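# Mount the feed hopper on the grinder inlet

## Task

Place the feed hopper so it sits fitted on the grinder's inlet, then open the gripper and leave it there.

## Robot and tools

Robot: two six-joint arms with parallel grippers, left_arm and right_arm. Their URDF roots sit at (-0.021, +0.339, 0) m for left_arm and (+0.038, -0.358, 0) m for right_arm, each with quat_wxyz near (+1.000, 0, 0, +0.017 / +0.020), so they are turned very slightly about z. All poses in results use one scene frame. Its origin is on the table top midway between the arms, +z is up, +x reaches out across the table, and left_arm is on the +y side. The arm names do not say which side of an image an arm appears on.

Row layout: every moving command is a row of 14 numbers, each between -1 and 1, always covering both arms even when one stays still. The first 7 are for left_arm and the next 7 for right_arm. Within each block the order is shoulder (joint2), elbow (joint3), wrist roll (joint6), wrist pitch (joint4), waist (joint1), wrist yaw (joint5), then finger opening. The six joint numbers are scaled offsets, not poses. A value of 1.0 equals 1.32 rad for the shoulder, 1.276 elbow, 2.022 wrist roll, 1.83 wrist pitch, 1.264 waist and 1.686 wrist yaw. The waist sign is flipped relative to the URDF in everything you send and read. Stated ranges in URDF signs: shoulder 0.000 to 3.142, elbow 0.000 to 3.019, wrist roll -2.094 to 2.094, wrist pitch -1.693 to 1.571, waist -2.880 to 2.880, wrist yaw -1.571 to 1.571 rad; real ends may differ by 0.019 rad. The opening number is absolute: +1 fully open, -1 closed.

execute_actions(actions): a list of up to 15 actions. Each action is a list of up to 15 rows, and each row runs one control step of 1/30 s. An action always lasts 15 steps; if fewer rows are given, the final row repeats. Joint offsets in every row are measured from the angles the arm had when that action began (for the first action, the last angles reported). An empty list only fetches state and images. A request pushing any joint more than 0.019 rad beyond its range refuses that action for both arms; a malformed action, or a first action failing that check, refuses the whole call. Joints asked past their true end stop there, and the result may print "joint sent to its limit".

move(target, speed, blocking): target is one 14-number row. Its offsets are taken from the "Joint positions" in the latest result that printed them. All joints travel together so they finish at once, over 0.5 to 10 s; the gripper tends to follow a curve. speed is the top rate, in rad/s, of whichever joint has the longest way to go: 0.01 to 2, default 0.5. Paths ignore obstacles and the other arm. Finger values are sent at the start. With blocking=false the result comes after 0.5 s while motion continues; then use wait or stop before any new row or move. The extra "move:" line reports the ending (done, off_target, moving, held, fault), limits=held or limits=none, and each arm's joint farthest from its target. Faster moves and targets set deeper past a contact press harder.

wait(seconds): 0 to 10; arms keep their last command and a running move continues. stop(): brakes a running move; fingers keep going. zoom_image(camera, region): region is [x0, y0, x1, y1] pixels, at most 504 by 504, from that camera's latest image. read_manual(section): only "licences", no motion. finished_scene(scene): pass the current scene's number once the hopper is seated and released; it is final.

Results: the state line gives each gripper's end_effector_position (m) and end_effector_quat_wxyz in the scene frame; this is the point between the finger pads, roughly 1 cm short of the fingertips, and can be off at long reach. Fingers point along gripper +z and spread along its y. "Joint positions" and "Joint velocities" list each arm's joints in the row order (rad, rad/s), then pad gap in m (0.094 open). "Joint targets" shows what the joints are currently driven toward. grip_measured is the opening on the command scale, with a fixed per-gripper error up to about 1 mm. "joint command not followed" means a clearance check altered targets. FAULT, MOTOR HOT and OVER-TEMPERATURE FAULT lines flag stops or heating.

Motion limits: each step a joint target may lead its measured angle by at most 0.264 (waist), 0.32 (shoulder), 0.276 (elbow), 0.33 (wrist pitch), 0.186 (wrist yaw), 0.522 rad (wrist roll); targets that would shift the gripper over 70 mm are scaled back. Big offsets therefore need several actions; finish leftovers with a fresh command. Arms can sag under zero offsets: in each reply's first call, command back to the desired angles, then zeros, nudging further if a joint stays short.

Gripping: command an opening about 0.03 under grip_measured for a firm hold, less for a lighter one. Pads give roughly 50 to 62 N, less on very thin parts. Holding heats motors; at 85 °C a warning appears, at 100 °C that arm drops everything.

Cameras: cam_head_left, cam_head_right, cam_left_wrist, cam_right_wrist, all 504x504, returned in that order. Head cameras have fx about 355, wrist cameras about 238, centres near (250, 250). Wrist camera frame: +z forward, +x image right, +y image down.

Avoid: objects leaving the table, dropping or slamming the hopper, hard shoves, and arms hitting each other. Expect occasional tugs on a held part or nudges to loose items. The robot holds its last command while you compose a reply.

Each tool is called after "Emit:" as a command line: name --argument value for each argument, lists and objects as JSON in quotes; but a table of rows of numbers goes row by row, as --pt "numbers of a row", without its own name.

## Session

Emit:
execute_actions --actions '[]'

Scene clock: 0.00 s.
left_arm: end_effector_position=(+0.2649, +0.5370, +0.2437) grip_measured=+1.000 end_effector_quat_wxyz=(-0.123, +0.449, +0.724, +0.508) | right_arm: end_effector_position=(+0.7720, -0.4058, +0.2607) grip_measured=+1.000 end_effector_quat_wxyz=(+0.526, +0.045, +0.842, -0.113)
Joint names: [shoulder, elbow, wrist roll, wrist pitch, waist, wrist yaw]
Joint positions: left_arm=[ 0.837  0.617  1.71  -0.566 -0.182 -0.874  0.094] | right_arm=[ 1.749  1.414 -0.05  -0.112  0.053  0.23   0.094]
Joint velocities: left_arm=[ 0.005  0.002  0.051  0.002  0.024 -0.007  0.   ] | right_arm=[ 0.015  0.002 -0.007 -0.017  0.015  0.022  0.   ]
Joint targets: left_arm=[0.837 0.643 1.710 -0.563 -0.182 -0.874] | right_arm=[1.752 1.439 -0.050 -0.108 0.053 0.230]

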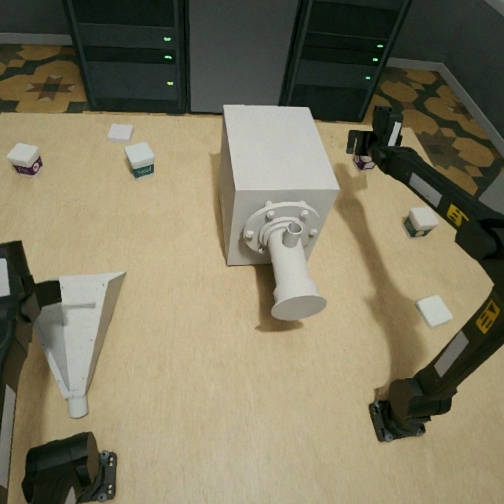

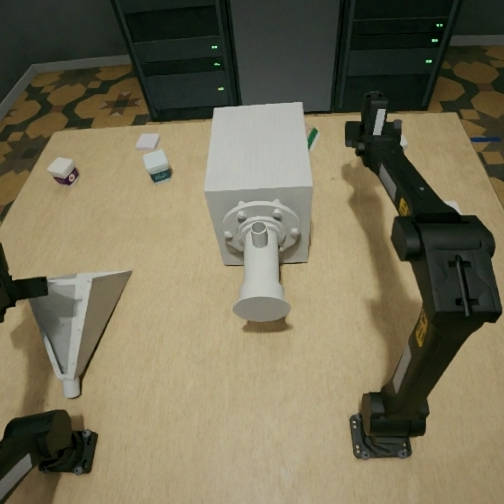

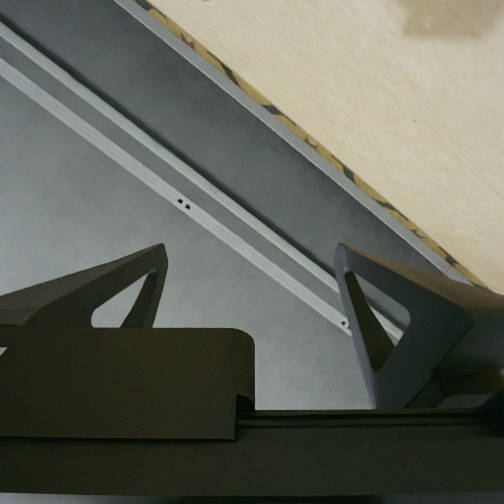

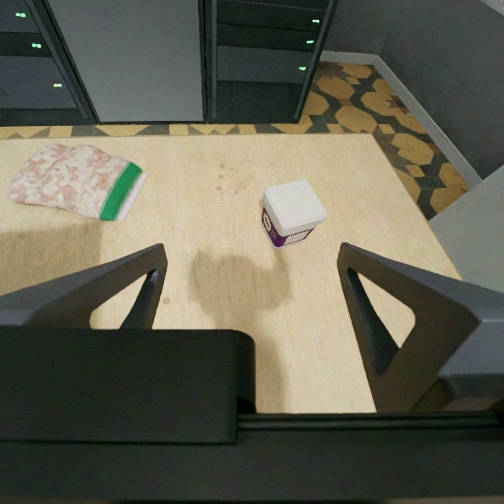

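Emit:
zoom_image --camera "cam_head_left" --region '[0,230,230,504]'

Emit:
zoom_image --camera "cam_head_left" --region '[210,180,360,330]'

Emit:
move --target '[-0.3,0.3,-0.846,-0.35,0,0.518,1,-0.6,-0.3,0,-0.3,0.3,0,1]' --speed 1

Region (0, 230, 230, 504) of cam_head_left's 504x504 image, scaled by 1.839, with more detail than that image has; it fills the left 423 columns of this view, and the rest is white.

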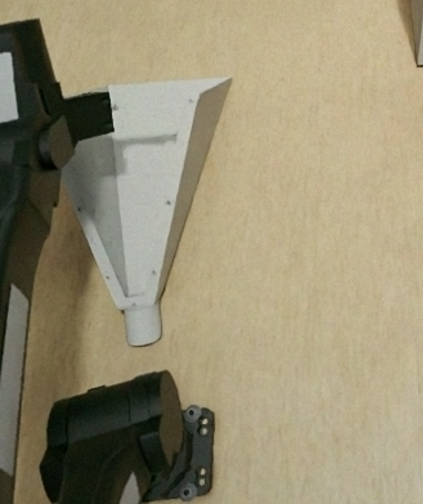

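Region (210, 180, 360, 330) of cam_head_left's 504x504 image, scaled by 3.360, with more detail than that image has.

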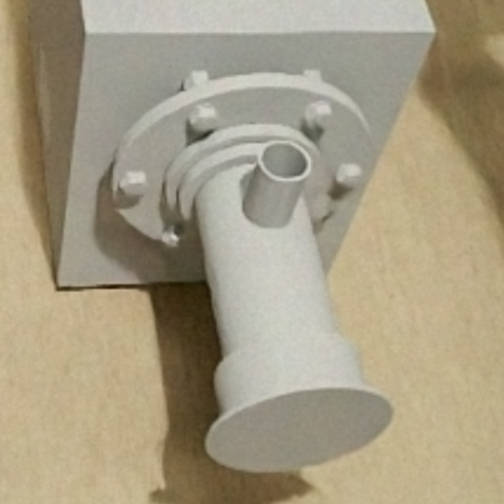

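Scene clock: 16.10 s.
left_arm: end_effector_position=(+0.2056, +0.3897, +0.3878) grip_measured=+1.000 end_effector_quat_wxyz=(+0.430, -0.093, +0.897, +0.052) | right_arm: end_effector_position=(+0.4352, -0.5611, +0.3798) grip_measured=+1.000 end_effector_quat_wxyz=(+0.445, +0.199, +0.850, -0.201)
Joint names: [shoulder, elbow, wrist roll, wrist pitch, waist, wrist yaw]
Joint positions: left_arm=[ 0.439  0.955  0.012 -1.191 -0.182 -0.005  0.094] | right_arm=[ 0.959  1.038 -0.05  -0.646  0.426  0.23   0.094]
Joint velocities: left_arm=[ 0.005 -0.007  0.007 -0.002  0.005 -0.037  0.   ] | right_arm=[-0.005  0.007  0.007  0.007  0.015  0.022  0.   ]
Joint targets: left_arm=[0.441 1.000 -0.001 -1.206 -0.182 -0.001] | right_arm=[0.957 1.031 -0.050 -0.661 0.432 0.230]
move: off_target (left_arm); limits=none; left_arm: farthest joint: the elbow, 0.045 radians from its target (0.382 radians at the start); right_arm: farthest joint: the wrist pitch, 0.015 radians from its target (0.549 radians at the start)

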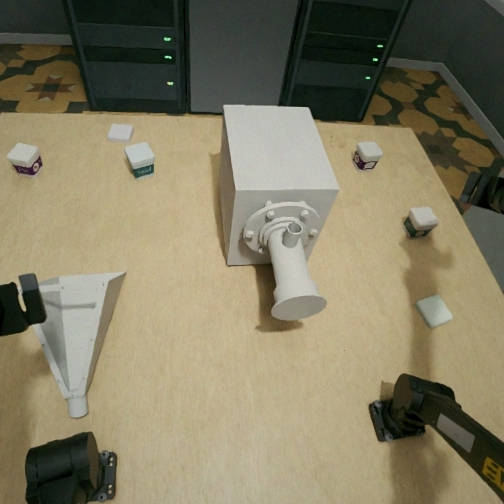

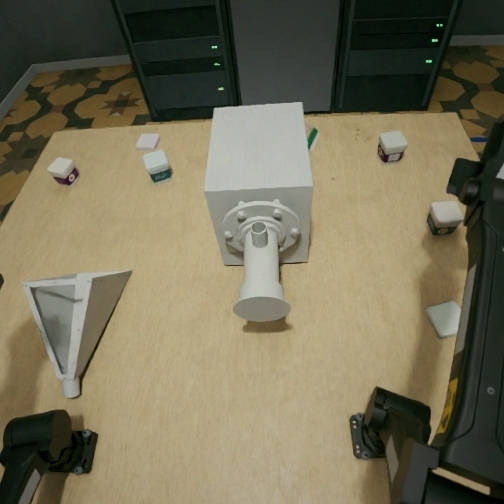

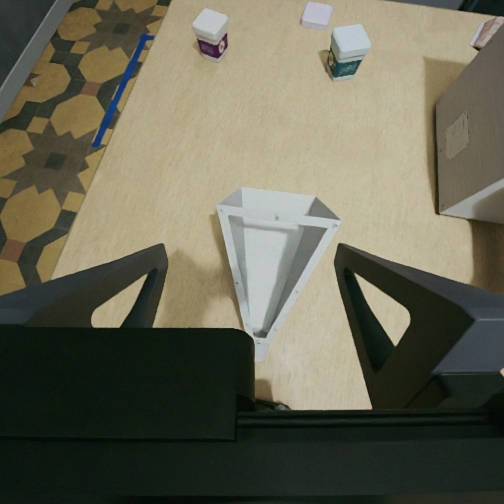

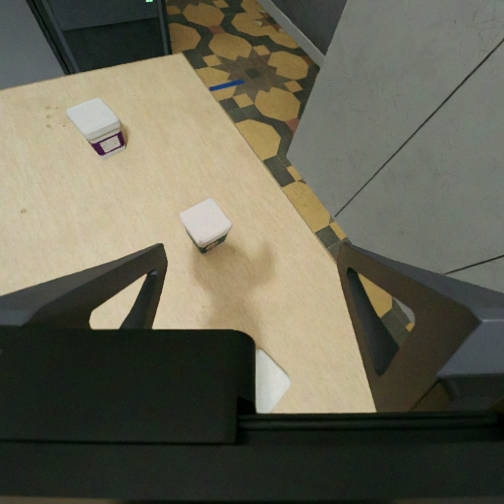

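Emit:
zoom_image --camera "cam_left_wrist" --region '[180,170,380,370]'

Emit:
zoom_image --camera "cam_head_right" --region '[0,250,170,420]'

Region (180, 170, 380, 370) of cam_left_wrist's 504x504 image, scaled by 2.520, with more detail than that image has.

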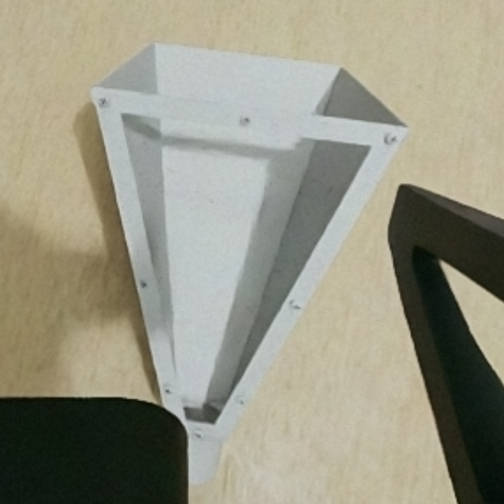

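Region (0, 250, 170, 420) of cam_head_right's 504x504 image, scaled by 2.965, with more detail than that image has.

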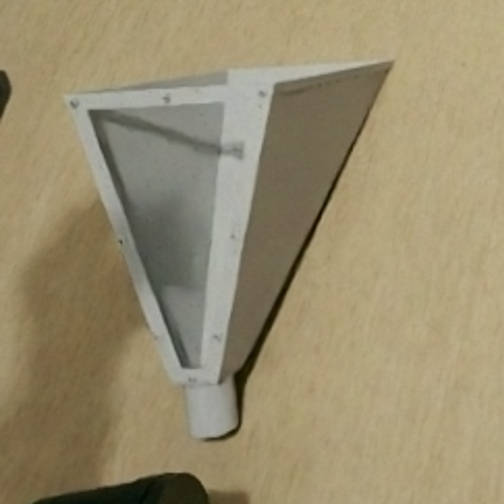

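Emit:
move --target '[0.027,-0.35,0,-0.13,0.085,0,1,0,0,0,0,0,0,1]'

Scene clock: 49.83 s.
left_arm: end_effector_position=(+0.1204, +0.3567, +0.1338) grip_measured=+1.000 end_effector_quat_wxyz=(+0.093, -0.054, +0.994, +0.008) | right_arm: end_effector_position=(+0.4352, -0.5611, +0.3798) grip_measured=+1.000 end_effector_quat_wxyz=(+0.445, +0.199, +0.850, -0.201)
Joint names: [shoulder, elbow, wrist roll, wrist pitch, waist, wrist yaw]
Joint positions: left_arm=[ 0.471  0.504  0.012 -1.417 -0.084 -0.005  0.094] | right_arm=[ 0.959  1.038 -0.05  -0.646  0.426  0.23   0.094]
Joint velocities: left_arm=[-0.005 -0.007 -0.066 -0.012 -0.005 -0.051  0.   ] | right_arm=[-0.015  0.002  0.007 -0.002 -0.005 -0.022  0.   ]
Joint targets: left_arm=[0.475 0.509 0.012 -1.429 -0.075 -0.005] | right_arm=[0.959 1.038 -0.050 -0.646 0.426 0.230]
move: done; limits=none; left_arm: farthest joint: the wrist pitch, 0.012 radians from its target (0.238 radians at the start); right_arm: farthest joint: the waist, 0.000 radians from its target (0.000 radians at the start)

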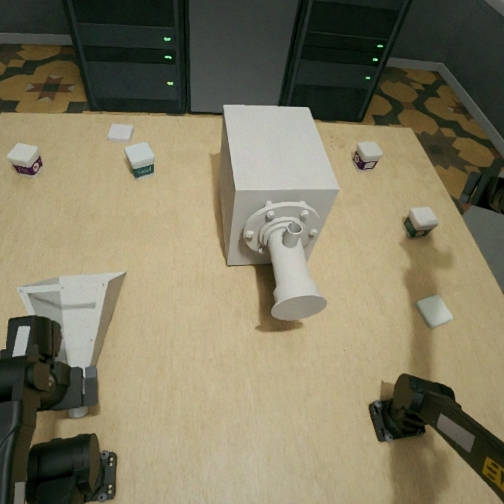

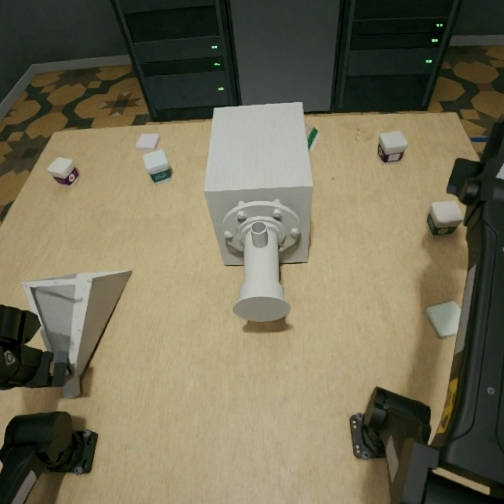

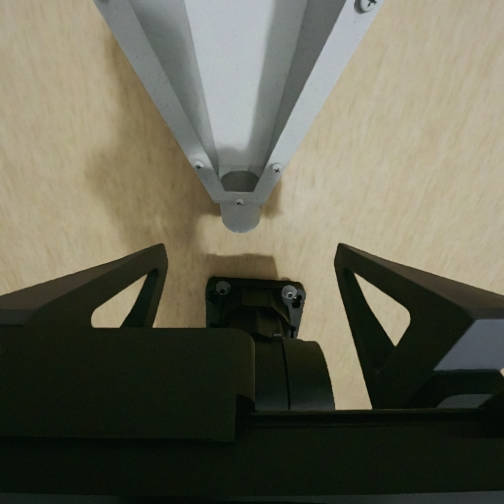

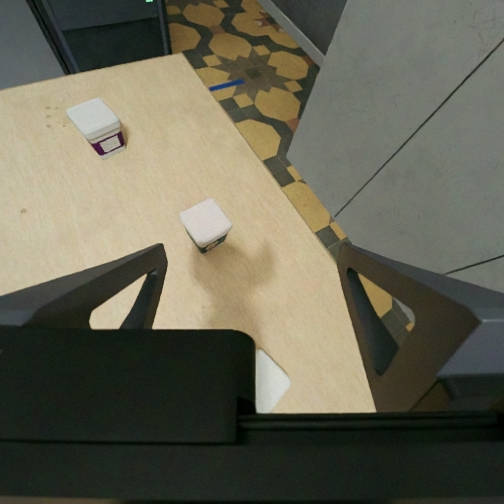

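Emit:
move --target '[-0.069,-0.231,0.03,0.16,-0.06,0,0.5,0,0,0,0,0,0,1]' --speed 0.3

Scene clock: 61.60 s.
left_arm: end_effector_position=(+0.1104, +0.3644, +0.0306) grip_measured=+0.502 end_effector_quat_wxyz=(+0.124, -0.063, +0.990, +0.017) | right_arm: end_effector_position=(+0.4352, -0.5611, +0.3798) grip_measured=+1.000 end_effector_quat_wxyz=(+0.445, +0.199, +0.850, -0.201)
Joint names: [shoulder, elbow, wrist roll, wrist pitch, waist, wrist yaw]
Joint positions: left_arm=[ 0.388  0.209  0.059 -1.142 -0.15  -0.005  0.071] | right_arm=[ 0.959  1.038 -0.05  -0.646  0.426  0.23   0.094]
Joint velocities: left_arm=[-0.005 -0.012  0.007  0.012  0.015 -0.022  0.001] | right_arm=[ 0.015 -0.007  0.022  0.002 -0.005  0.051  0.   ]
Joint targets: left_arm=[0.380 0.209 0.072 -1.124 -0.160 -0.005] | right_arm=[0.959 1.038 -0.050 -0.646 0.426 0.230]
move: done; limits=none; left_arm: farthest joint: the wrist pitch, 0.018 radians from its target (0.293 radians at the start); right_arm: farthest joint: the waist, 0.000 radians from its target (0.000 radians at the start)

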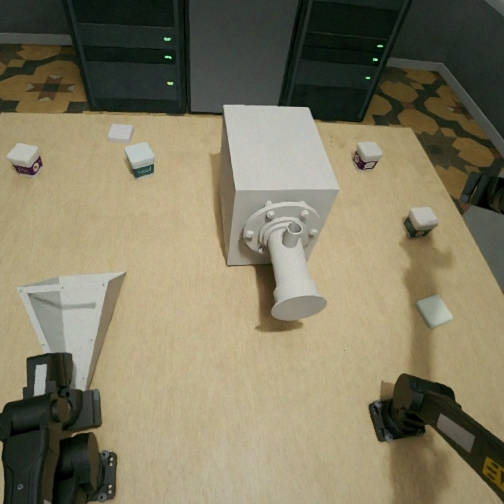

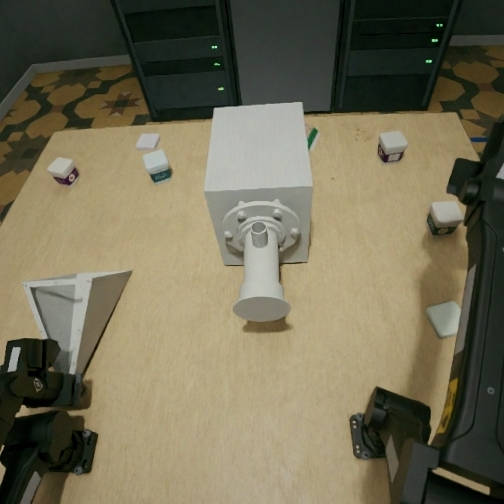

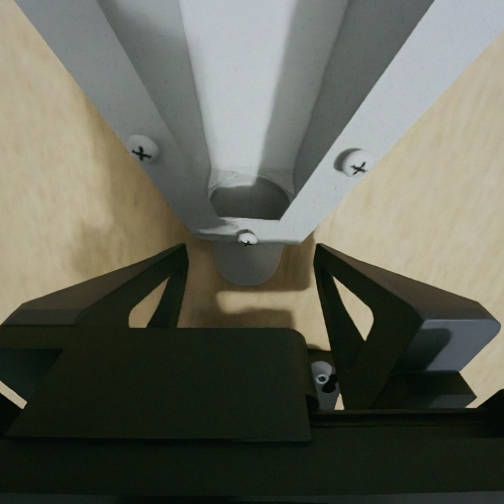

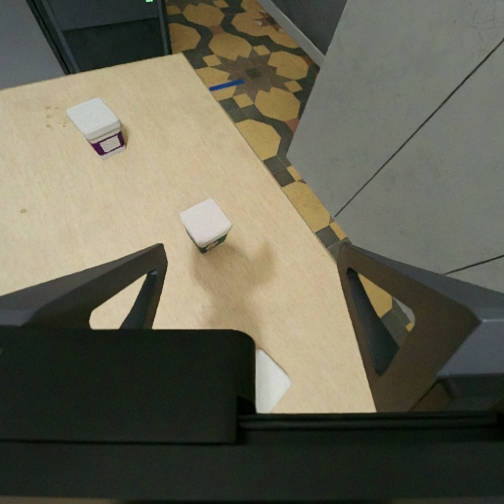

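Emit:
move --target '[0,-0.022,0,0.036,0,0,0.5,0,0,0,0,0,0,1]' --speed 0.1

Emit:
move --target '[0,0,0,0,0,0,-0.4,0,0,0,0,0,0,1]'

Scene clock: 70.07 s.
left_arm: end_effector_position=(+0.1144, +0.3651, +0.0233) grip_measured=+0.502 end_effector_quat_wxyz=(+0.136, -0.062, +0.989, +0.019) | right_arm: end_effector_position=(+0.4352, -0.5611, +0.3798) grip_measured=+1.000 end_effector_quat_wxyz=(+0.445, +0.199, +0.850, -0.201)
Joint names: [shoulder, elbow, wrist roll, wrist pitch, waist, wrist yaw]
Joint positions: left_arm=[ 0.388  0.185  0.059 -1.094 -0.15  -0.005  0.071] | right_arm=[ 0.959  1.038 -0.05  -0.646  0.426  0.23   0.094]
Joint velocities: left_arm=[-0.015  0.007 -0.007 -0.002 -0.015  0.022 -0.   ] | right_arm=[ 0.005 -0.002 -0.066 -0.002 -0.005 -0.022  0.   ]
Joint targets: left_arm=[0.388 0.181 0.059 -1.076 -0.150 -0.005] | right_arm=[0.959 1.038 -0.050 -0.646 0.426 0.230]
move: done; limits=none; left_arm: farthest joint: the wrist pitch, 0.018 radians from its target (0.066 radians at the start); right_arm: farthest joint: the waist, 0.000 radians from its target (0.000 radians at the start)

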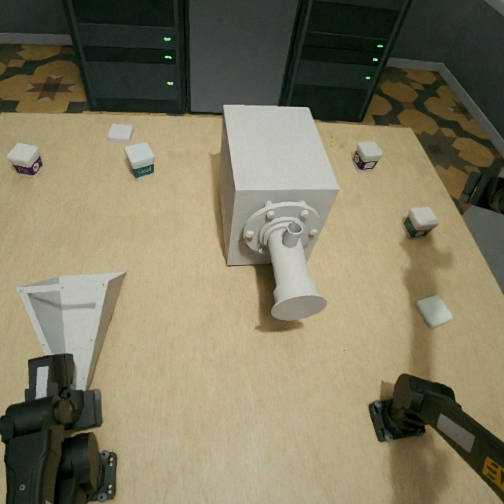

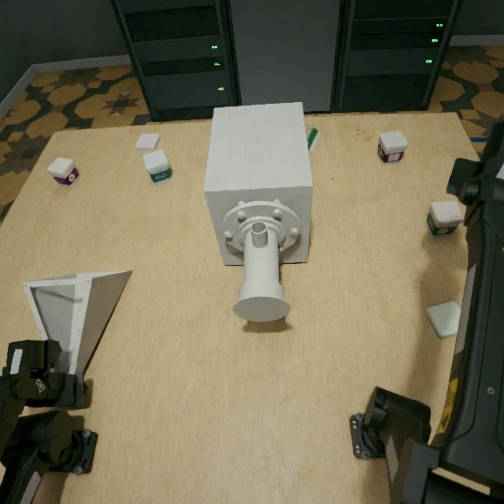

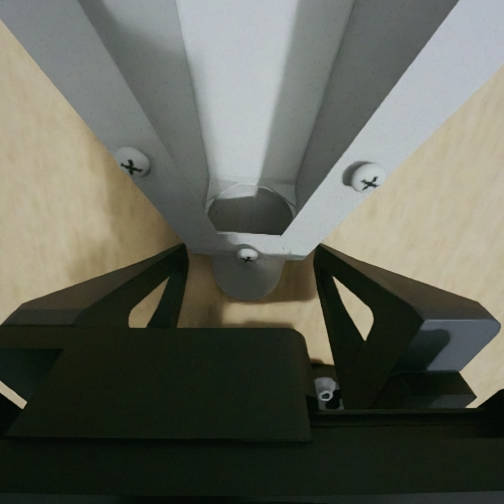

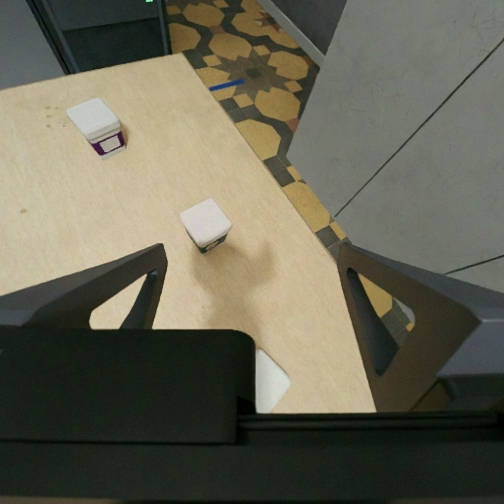

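Scene clock: 70.57 s.
left_arm: end_effector_position=(+0.1142, +0.3656, +0.0231) grip_measured=-0.213 end_effector_quat_wxyz=(+0.135, -0.062, +0.989, +0.021) | right_arm: end_effector_position=(+0.4352, -0.5611, +0.3798) grip_measured=+1.000 end_effector_quat_wxyz=(+0.445, +0.199, +0.850, -0.201)
Joint names: [shoulder, elbow, wrist roll, wrist pitch, waist, wrist yaw]
Joint positions: left_arm=[ 0.388  0.185  0.062 -1.094 -0.15  -0.008  0.037] | right_arm=[ 0.959  1.038 -0.05  -0.646  0.426  0.23   0.094]
Joint velocities: left_arm=[ 0.015  0.002  0.051 -0.012  0.005 -0.007 -0.   ] | right_arm=[ 0.005  0.007 -0.007  0.007  0.005 -0.022  0.   ]
Joint targets: left_arm=[0.388 0.185 0.060 -1.094 -0.150 -0.004] | right_arm=[0.959 1.038 -0.050 -0.646 0.426 0.230]
move: done; limits=none; left_arm: farthest joint: the wrist yaw, 0.003 radians from its target (0.000 radians at the start); right_arm: farthest joint: the waist, 0.000 radians from its target (0.000 radians at the start)

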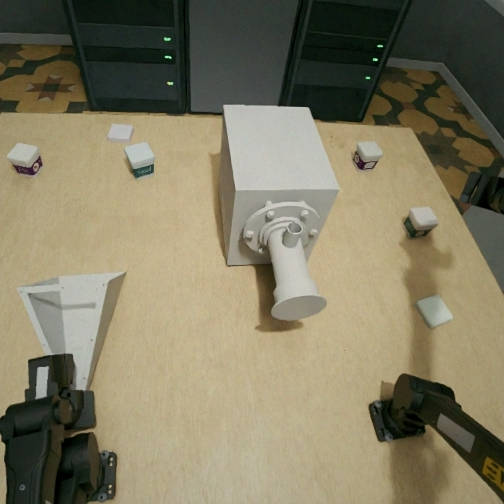

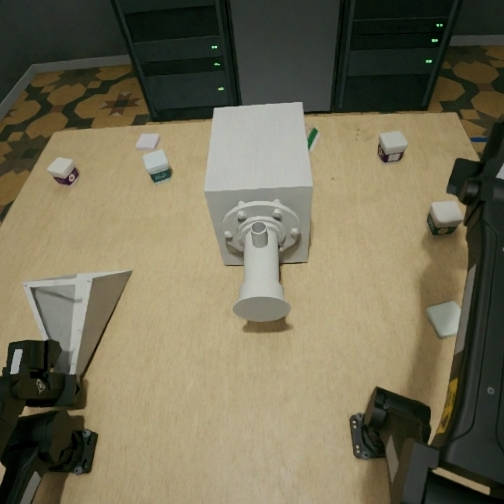

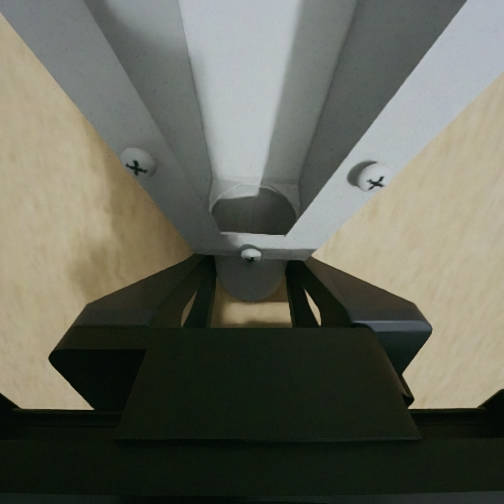

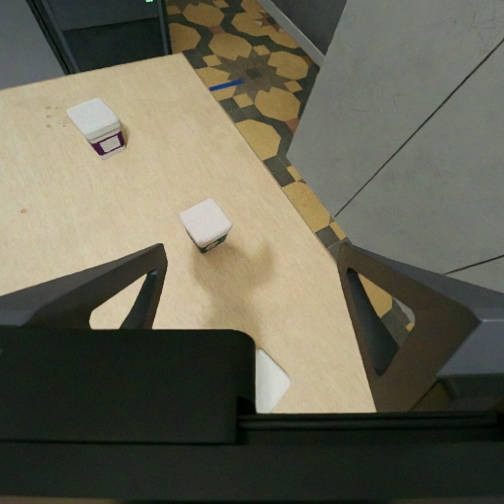

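Emit:
move --target '[0,0.12,0,0.1,0,0,-0.4,-0.272,-0.02,0.025,-0.139,-0.875,-0.136,1]'

Scene clock: 79.80 s.
left_arm: end_effector_position=(+0.1591, +0.3742, +0.0579) grip_measured=-0.213 end_effector_quat_wxyz=(+0.222, -0.059, +0.973, +0.032) | right_arm: end_effector_position=(+0.2780, -0.1490, +0.4436) grip_measured=+1.000 end_effector_quat_wxyz=(+0.490, -0.302, +0.797, +0.181)
Joint names: [shoulder, elbow, wrist roll, wrist pitch, waist, wrist yaw]
Joint positions: left_arm=[ 0.396  0.237  0.067 -0.959 -0.15  -0.009  0.037] | right_arm=[ 0.605  1.019 -0.008 -0.886 -0.678  0.002  0.094]
Joint velocities: left_arm=[-0.015 -0.022 -0.007 -0.022  0.005  0.022  0.001] | right_arm=[-0.005 -0.002 -0.11  -0.017  0.015 -0.051  0.   ]
Joint targets: left_arm=[0.387 0.338 0.062 -0.911 -0.150 -0.007] | right_arm=[0.600 1.012 0.000 -0.900 -0.680 0.001]
move: off_target (left_arm); limits=none; left_arm: farthest joint: the elbow, 0.101 radians from its target (0.153 radians at the start); right_arm: farthest joint: the wrist pitch, 0.014 radians from its target (0.254 radians at the start)

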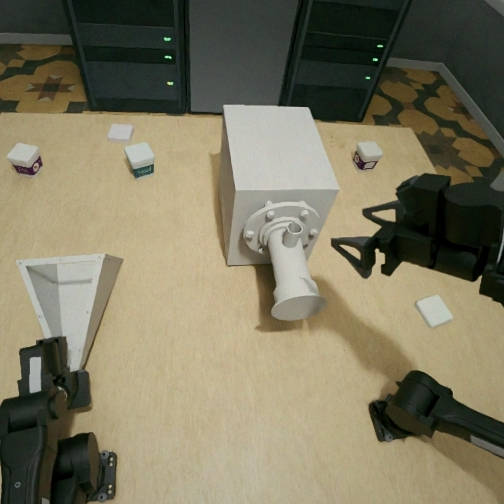

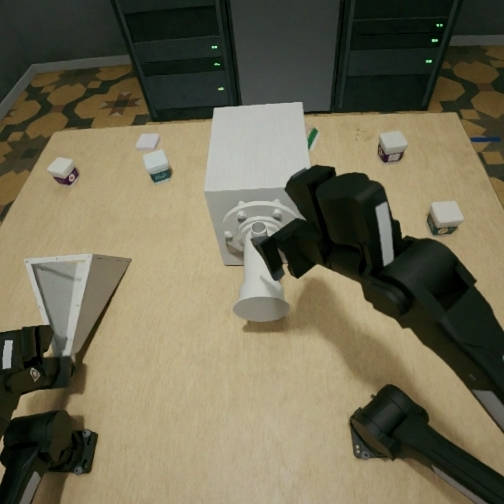

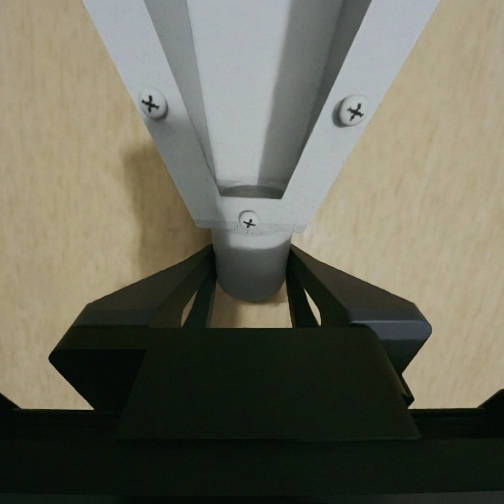

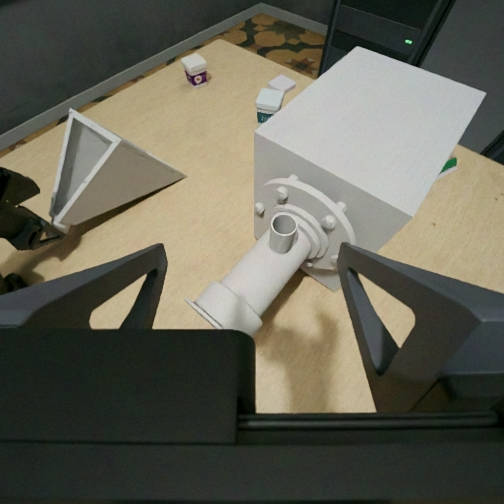

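Emit:
move --target '[0,-0.04,0,0,0,0,-0.4,-0.23,-0.48,0,0.49,-0.13,0,1]'

Scene clock: 107.73 s.
left_arm: end_effector_position=(+0.1417, +0.3710, +0.0295) grip_measured=-0.213 end_effector_quat_wxyz=(+0.193, -0.058, +0.979, +0.029) | right_arm: end_effector_position=(+0.2364, -0.1220, +0.3690) grip_measured=+1.000 end_effector_quat_wxyz=(+0.668, -0.288, +0.613, +0.308)
Joint names: [shoulder, elbow, wrist roll, wrist pitch, waist, wrist yaw]
Joint positions: left_arm=[ 0.398  0.179  0.067 -0.959 -0.15  -0.009  0.037] | right_arm=[ 0.313  0.41  -0.007 -0.013 -0.833  0.002  0.094]
Joint velocities: left_arm=[-0.005  0.002  0.066 -0.002 -0.005  0.066 -0.   ] | right_arm=[-0.005  0.012  0.037  0.012  0.005  0.007  0.   ]
Joint targets: left_arm=[0.396 0.186 0.067 -0.959 -0.150 -0.009] | right_arm=[0.301 0.407 -0.008 0.011 -0.842 0.002]
move: off_target (right_arm); limits=none; left_arm: farthest joint: the elbow, 0.007 radians from its target (0.051 radians at the start); right_arm: farthest joint: the wrist pitch, 0.024 radians from its target (0.897 radians at the start)

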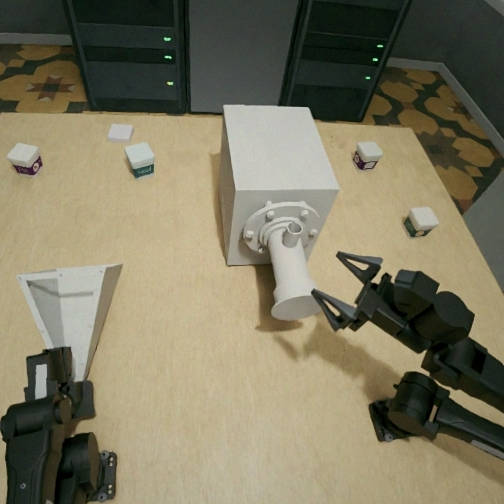

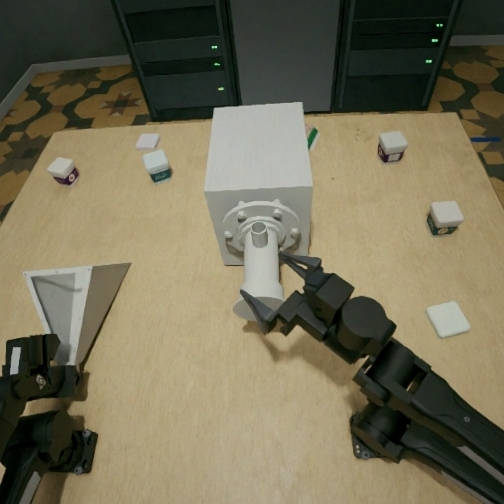

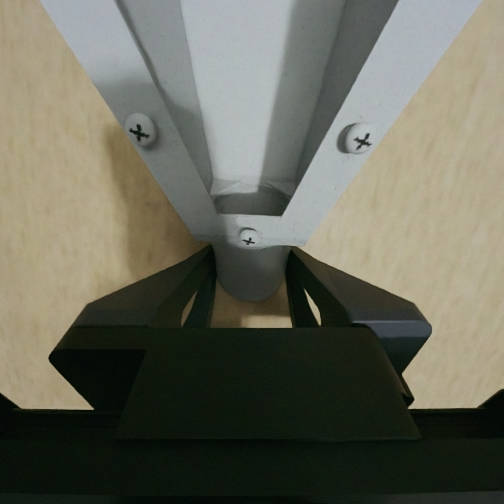

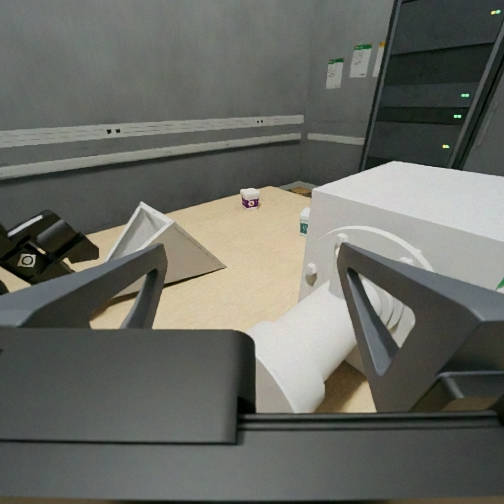

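Emit:
move --target '[0,-0.01,0,0,0,0,-0.4,0,0,0,0,0.2,0,1]'

Emit:
move --target '[0,0,0,0,0,0,0.6,0,0,0,0,0,0,1]'

Emit:
move --target '[0.1,0.6,-0.03,-0.37,0,0,0.6,0,0,0,0,0,0,1]' --speed 0.7

Emit:
move --target '[0.87,0.65,0,0,0.185,0,0.6,0,0,0,0,0,0,1]' --speed 0.7

Scene clock: 122.03 s.
left_arm: end_effector_position=(+0.1380, +0.3703, +0.0239) grip_measured=-0.213 end_effector_quat_wxyz=(+0.187, -0.058, +0.980, +0.028) | right_arm: end_effector_position=(+0.2885, -0.1783, +0.3690) grip_measured=+1.000 end_effector_quat_wxyz=(+0.702, -0.210, +0.644, +0.223)
Joint names: [shoulder, elbow, wrist roll, wrist pitch, waist, wrist yaw]
Joint positions: left_arm=[ 0.398  0.166  0.067 -0.959 -0.15  -0.009  0.037] | right_arm=[ 0.313  0.41  -0.007 -0.013 -0.583  0.002  0.094]
Joint velocities: left_arm=[ 0.005  0.002  0.007  0.012  0.015 -0.007 -0.   ] | right_arm=[-0.005 -0.002  0.007 -0.002  0.005 -0.022  0.   ]
Joint targets: left_arm=[0.398 0.166 0.067 -0.959 -0.150 -0.009] | right_arm=[0.313 0.410 -0.007 -0.013 -0.580 0.002]
move: done; limits=none; left_arm: farthest joint: the waist, 0.000 radians from its target (0.000 radians at the start); right_arm: farthest joint: the waist, 0.003 radians from its target (0.253 radians at the start)

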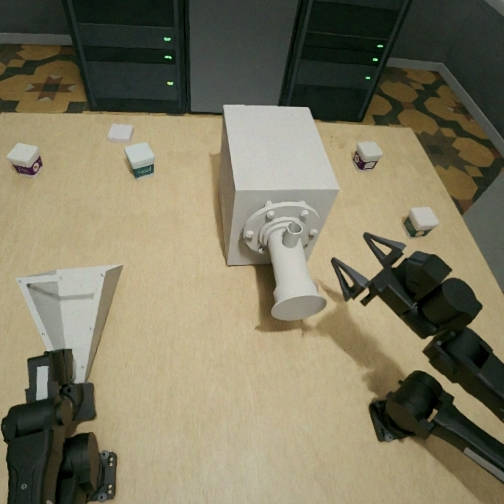

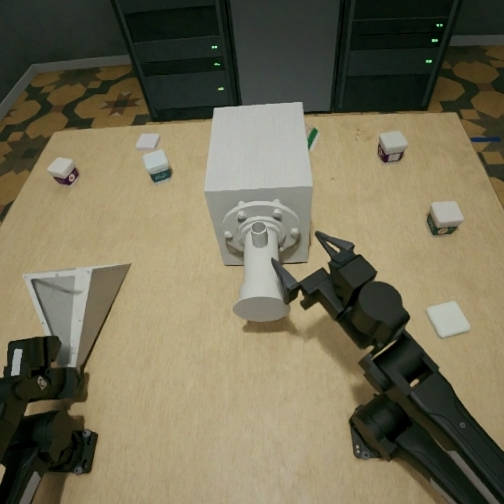

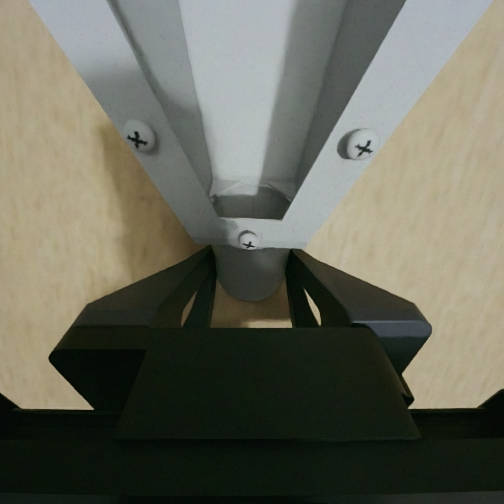

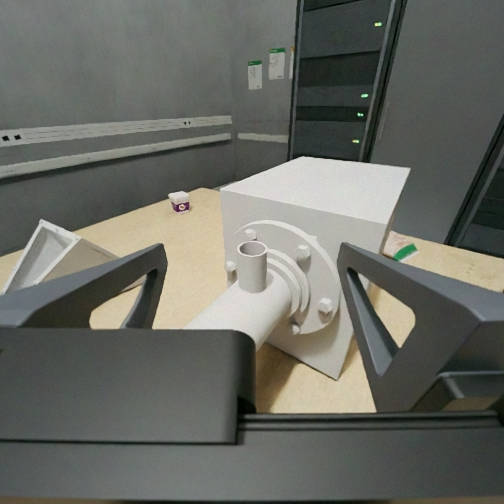

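Scene clock: 122.53 s.
left_arm: end_effector_position=(+0.1380, +0.3703, +0.0239) grip_measured=+0.598 end_effector_quat_wxyz=(+0.187, -0.058, +0.980, +0.028) | right_arm: end_effector_position=(+0.2885, -0.1783, +0.3690) grip_measured=+1.000 end_effector_quat_wxyz=(+0.702, -0.210, +0.644, +0.223)
Joint names: [shoulder, elbow, wrist roll, wrist pitch, waist, wrist yaw]
Joint positions: left_arm=[ 0.398  0.166  0.067 -0.959 -0.15  -0.009  0.075] | right_arm=[ 0.313  0.41  -0.007 -0.013 -0.583  0.002  0.094]
Joint velocities: left_arm=[-0.005  0.007 -0.051  0.002 -0.015  0.051 -0.001] | right_arm=[-0.005 -0.012  0.037 -0.002  0.005 -0.022  0.   ]
Joint targets: left_arm=[0.398 0.166 0.067 -0.959 -0.150 -0.009] | right_arm=[0.313 0.410 -0.007 -0.013 -0.583 0.002]
move: done; limits=none; left_arm: farthest joint: the waist, 0.000 radians from its target (0.000 radians at the start); right_arm: farthest joint: the waist, 0.000 radians from its target (0.000 radians at the start)

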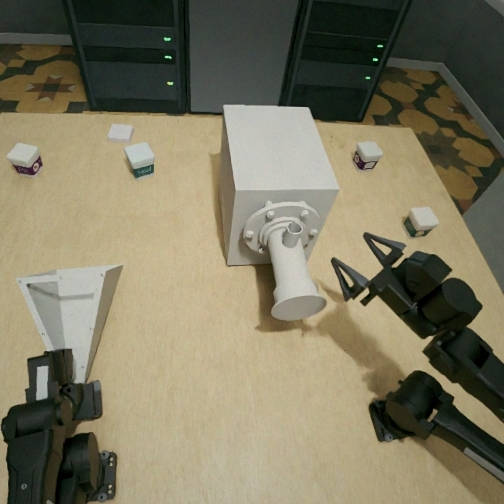

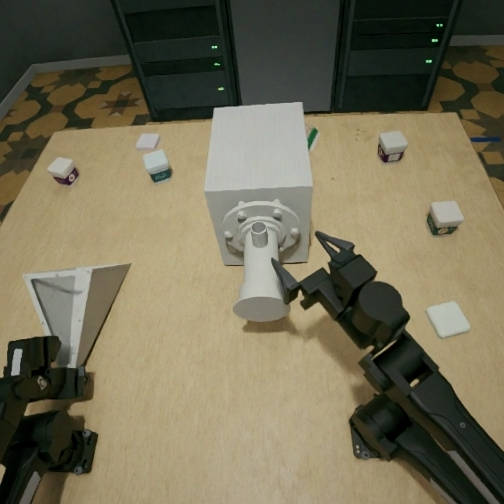

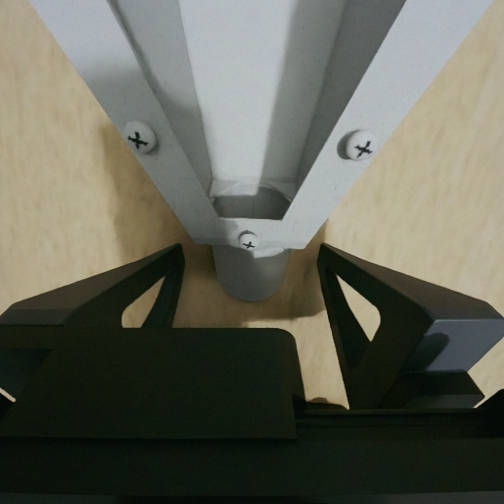

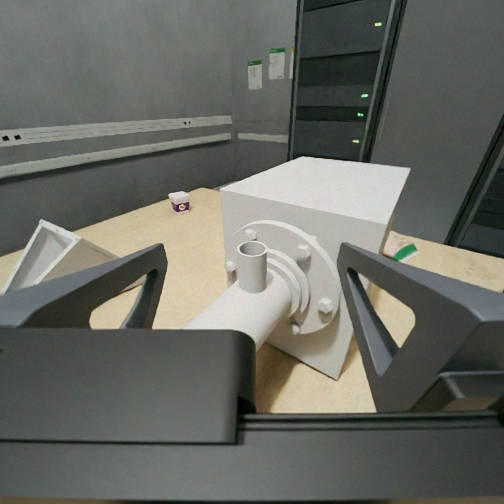

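Scene clock: 124.17 s.
left_arm: end_effector_position=(+0.1369, +0.3701, +0.2839) grip_measured=+0.598 end_effector_quat_wxyz=(+0.158, -0.082, +0.984, +0.021) | right_arm: end_effector_position=(+0.2885, -0.1783, +0.3690) grip_measured=+1.000 end_effector_quat_wxyz=(+0.702, -0.210, +0.644, +0.223)
Joint names: [shoulder, elbow, wrist roll, wrist pitch, waist, wrist yaw]
Joint positions: left_arm=[ 0.523  0.895  0.02  -1.622 -0.15  -0.009  0.075] | right_arm=[ 0.313  0.41  -0.007 -0.013 -0.583  0.002  0.094]
Joint velocities: left_arm=[ 0.005  0.007  0.007 -0.002  0.005  0.022  0.   ] | right_arm=[ 0.005 -0.007 -0.051 -0.012  0.005  0.081  0.   ]
Joint targets: left_arm=[0.530 0.932 0.007 -1.636 -0.150 -0.009] | right_arm=[0.313 0.410 -0.007 -0.013 -0.583 0.002]
move: off_target (left_arm); limits=none; left_arm: farthest joint: the elbow, 0.037 radians from its target (0.765 radians at the start); right_arm: farthest joint: the waist, 0.000 radians from its target (0.000 radians at the start)

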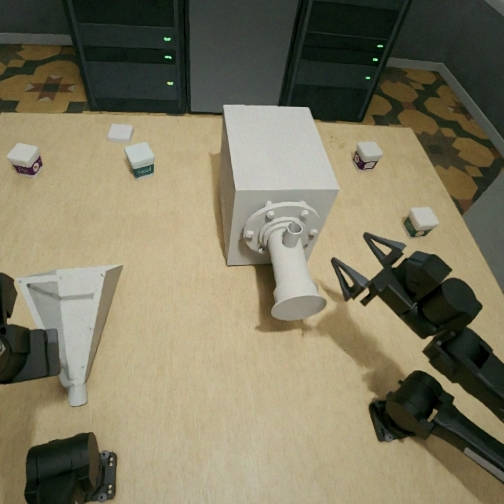

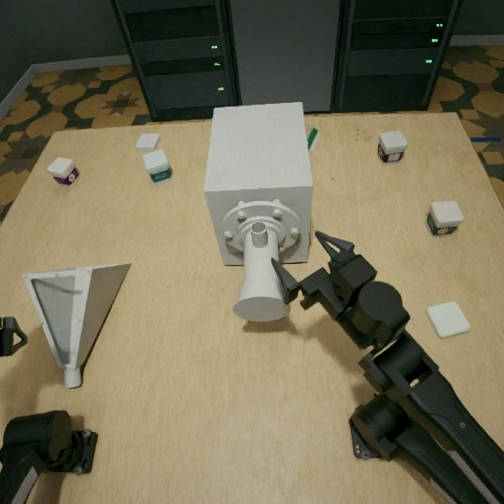

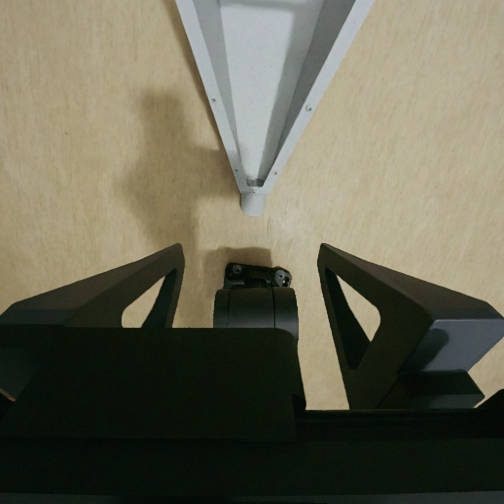

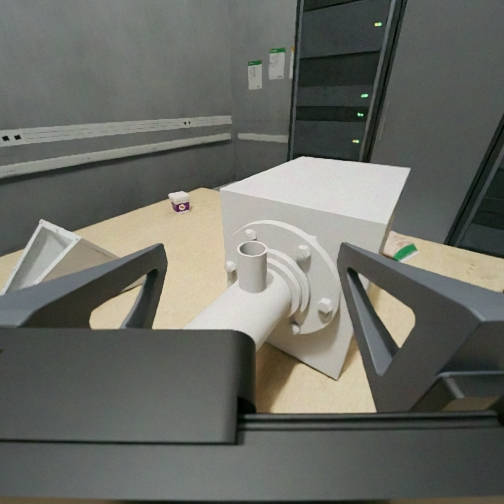

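Scene clock: 126.43 s.
left_arm: end_effector_position=(+0.4772, +0.3182, +0.2513) grip_measured=+0.598 end_effector_quat_wxyz=(-0.029, +0.032, +0.999, +0.005) | right_arm: end_effector_position=(+0.2885, -0.1783, +0.3690) grip_measured=+1.000 end_effector_quat_wxyz=(+0.702, -0.210, +0.644, +0.223)
Joint names: [shoulder, elbow, wrist roll, wrist pitch, waist, wrist yaw]
Joint positions: left_arm=[ 1.681  1.674  0.02  -1.622  0.079 -0.009  0.075] | right_arm=[ 0.313  0.41  -0.007 -0.013 -0.583  0.002  0.094]
Joint velocities: left_arm=[-0.024 -0.012  0.037 -0.007  0.015  0.081 -0.001] | right_arm=[-0.015 -0.007 -0.007  0.012 -0.005 -0.007  0.   ]
Joint targets: left_arm=[1.671 1.724 0.020 -1.622 0.084 -0.009] | right_arm=[0.313 0.410 -0.007 -0.013 -0.583 0.002]
move: off_target (left_arm); limits=none; left_arm: farthest joint: the elbow, 0.050 radians from its target (0.830 radians at the start); right_arm: farthest joint: the waist, 0.000 radians from its target (0.000 radians at the start)

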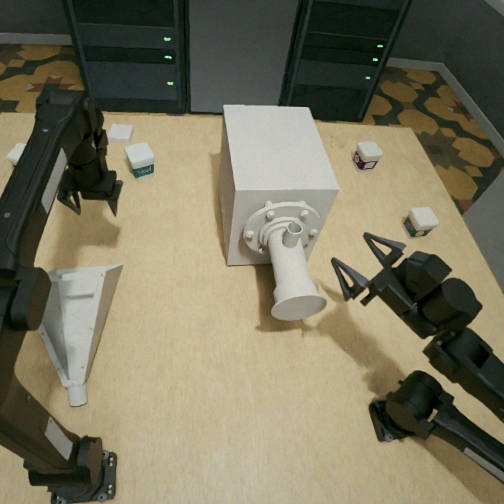

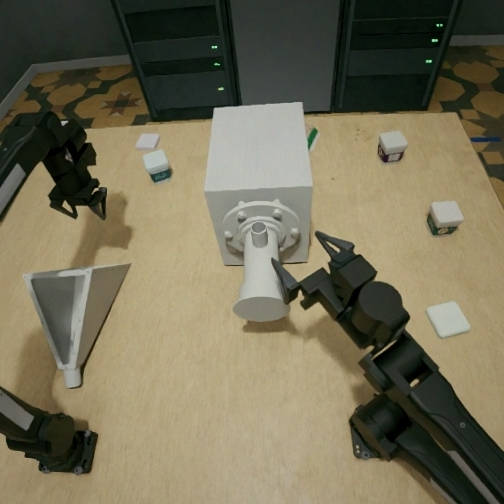

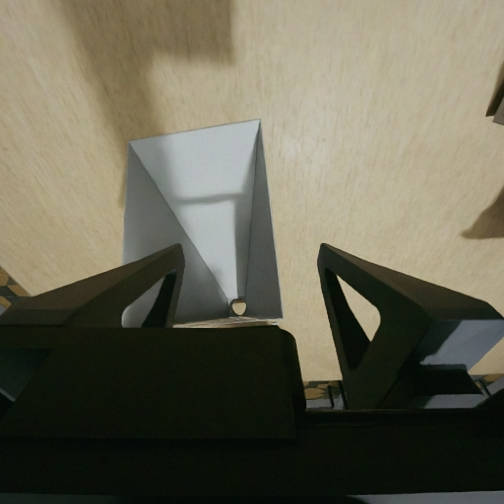

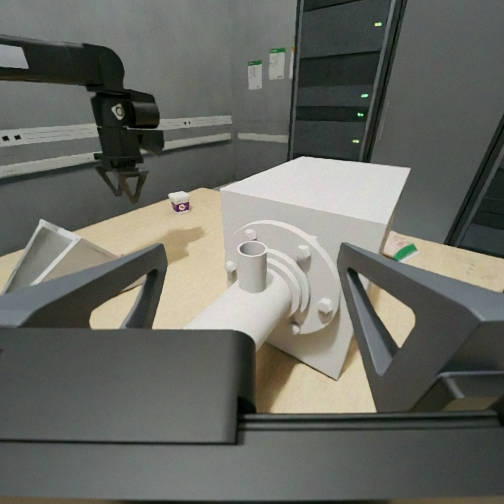

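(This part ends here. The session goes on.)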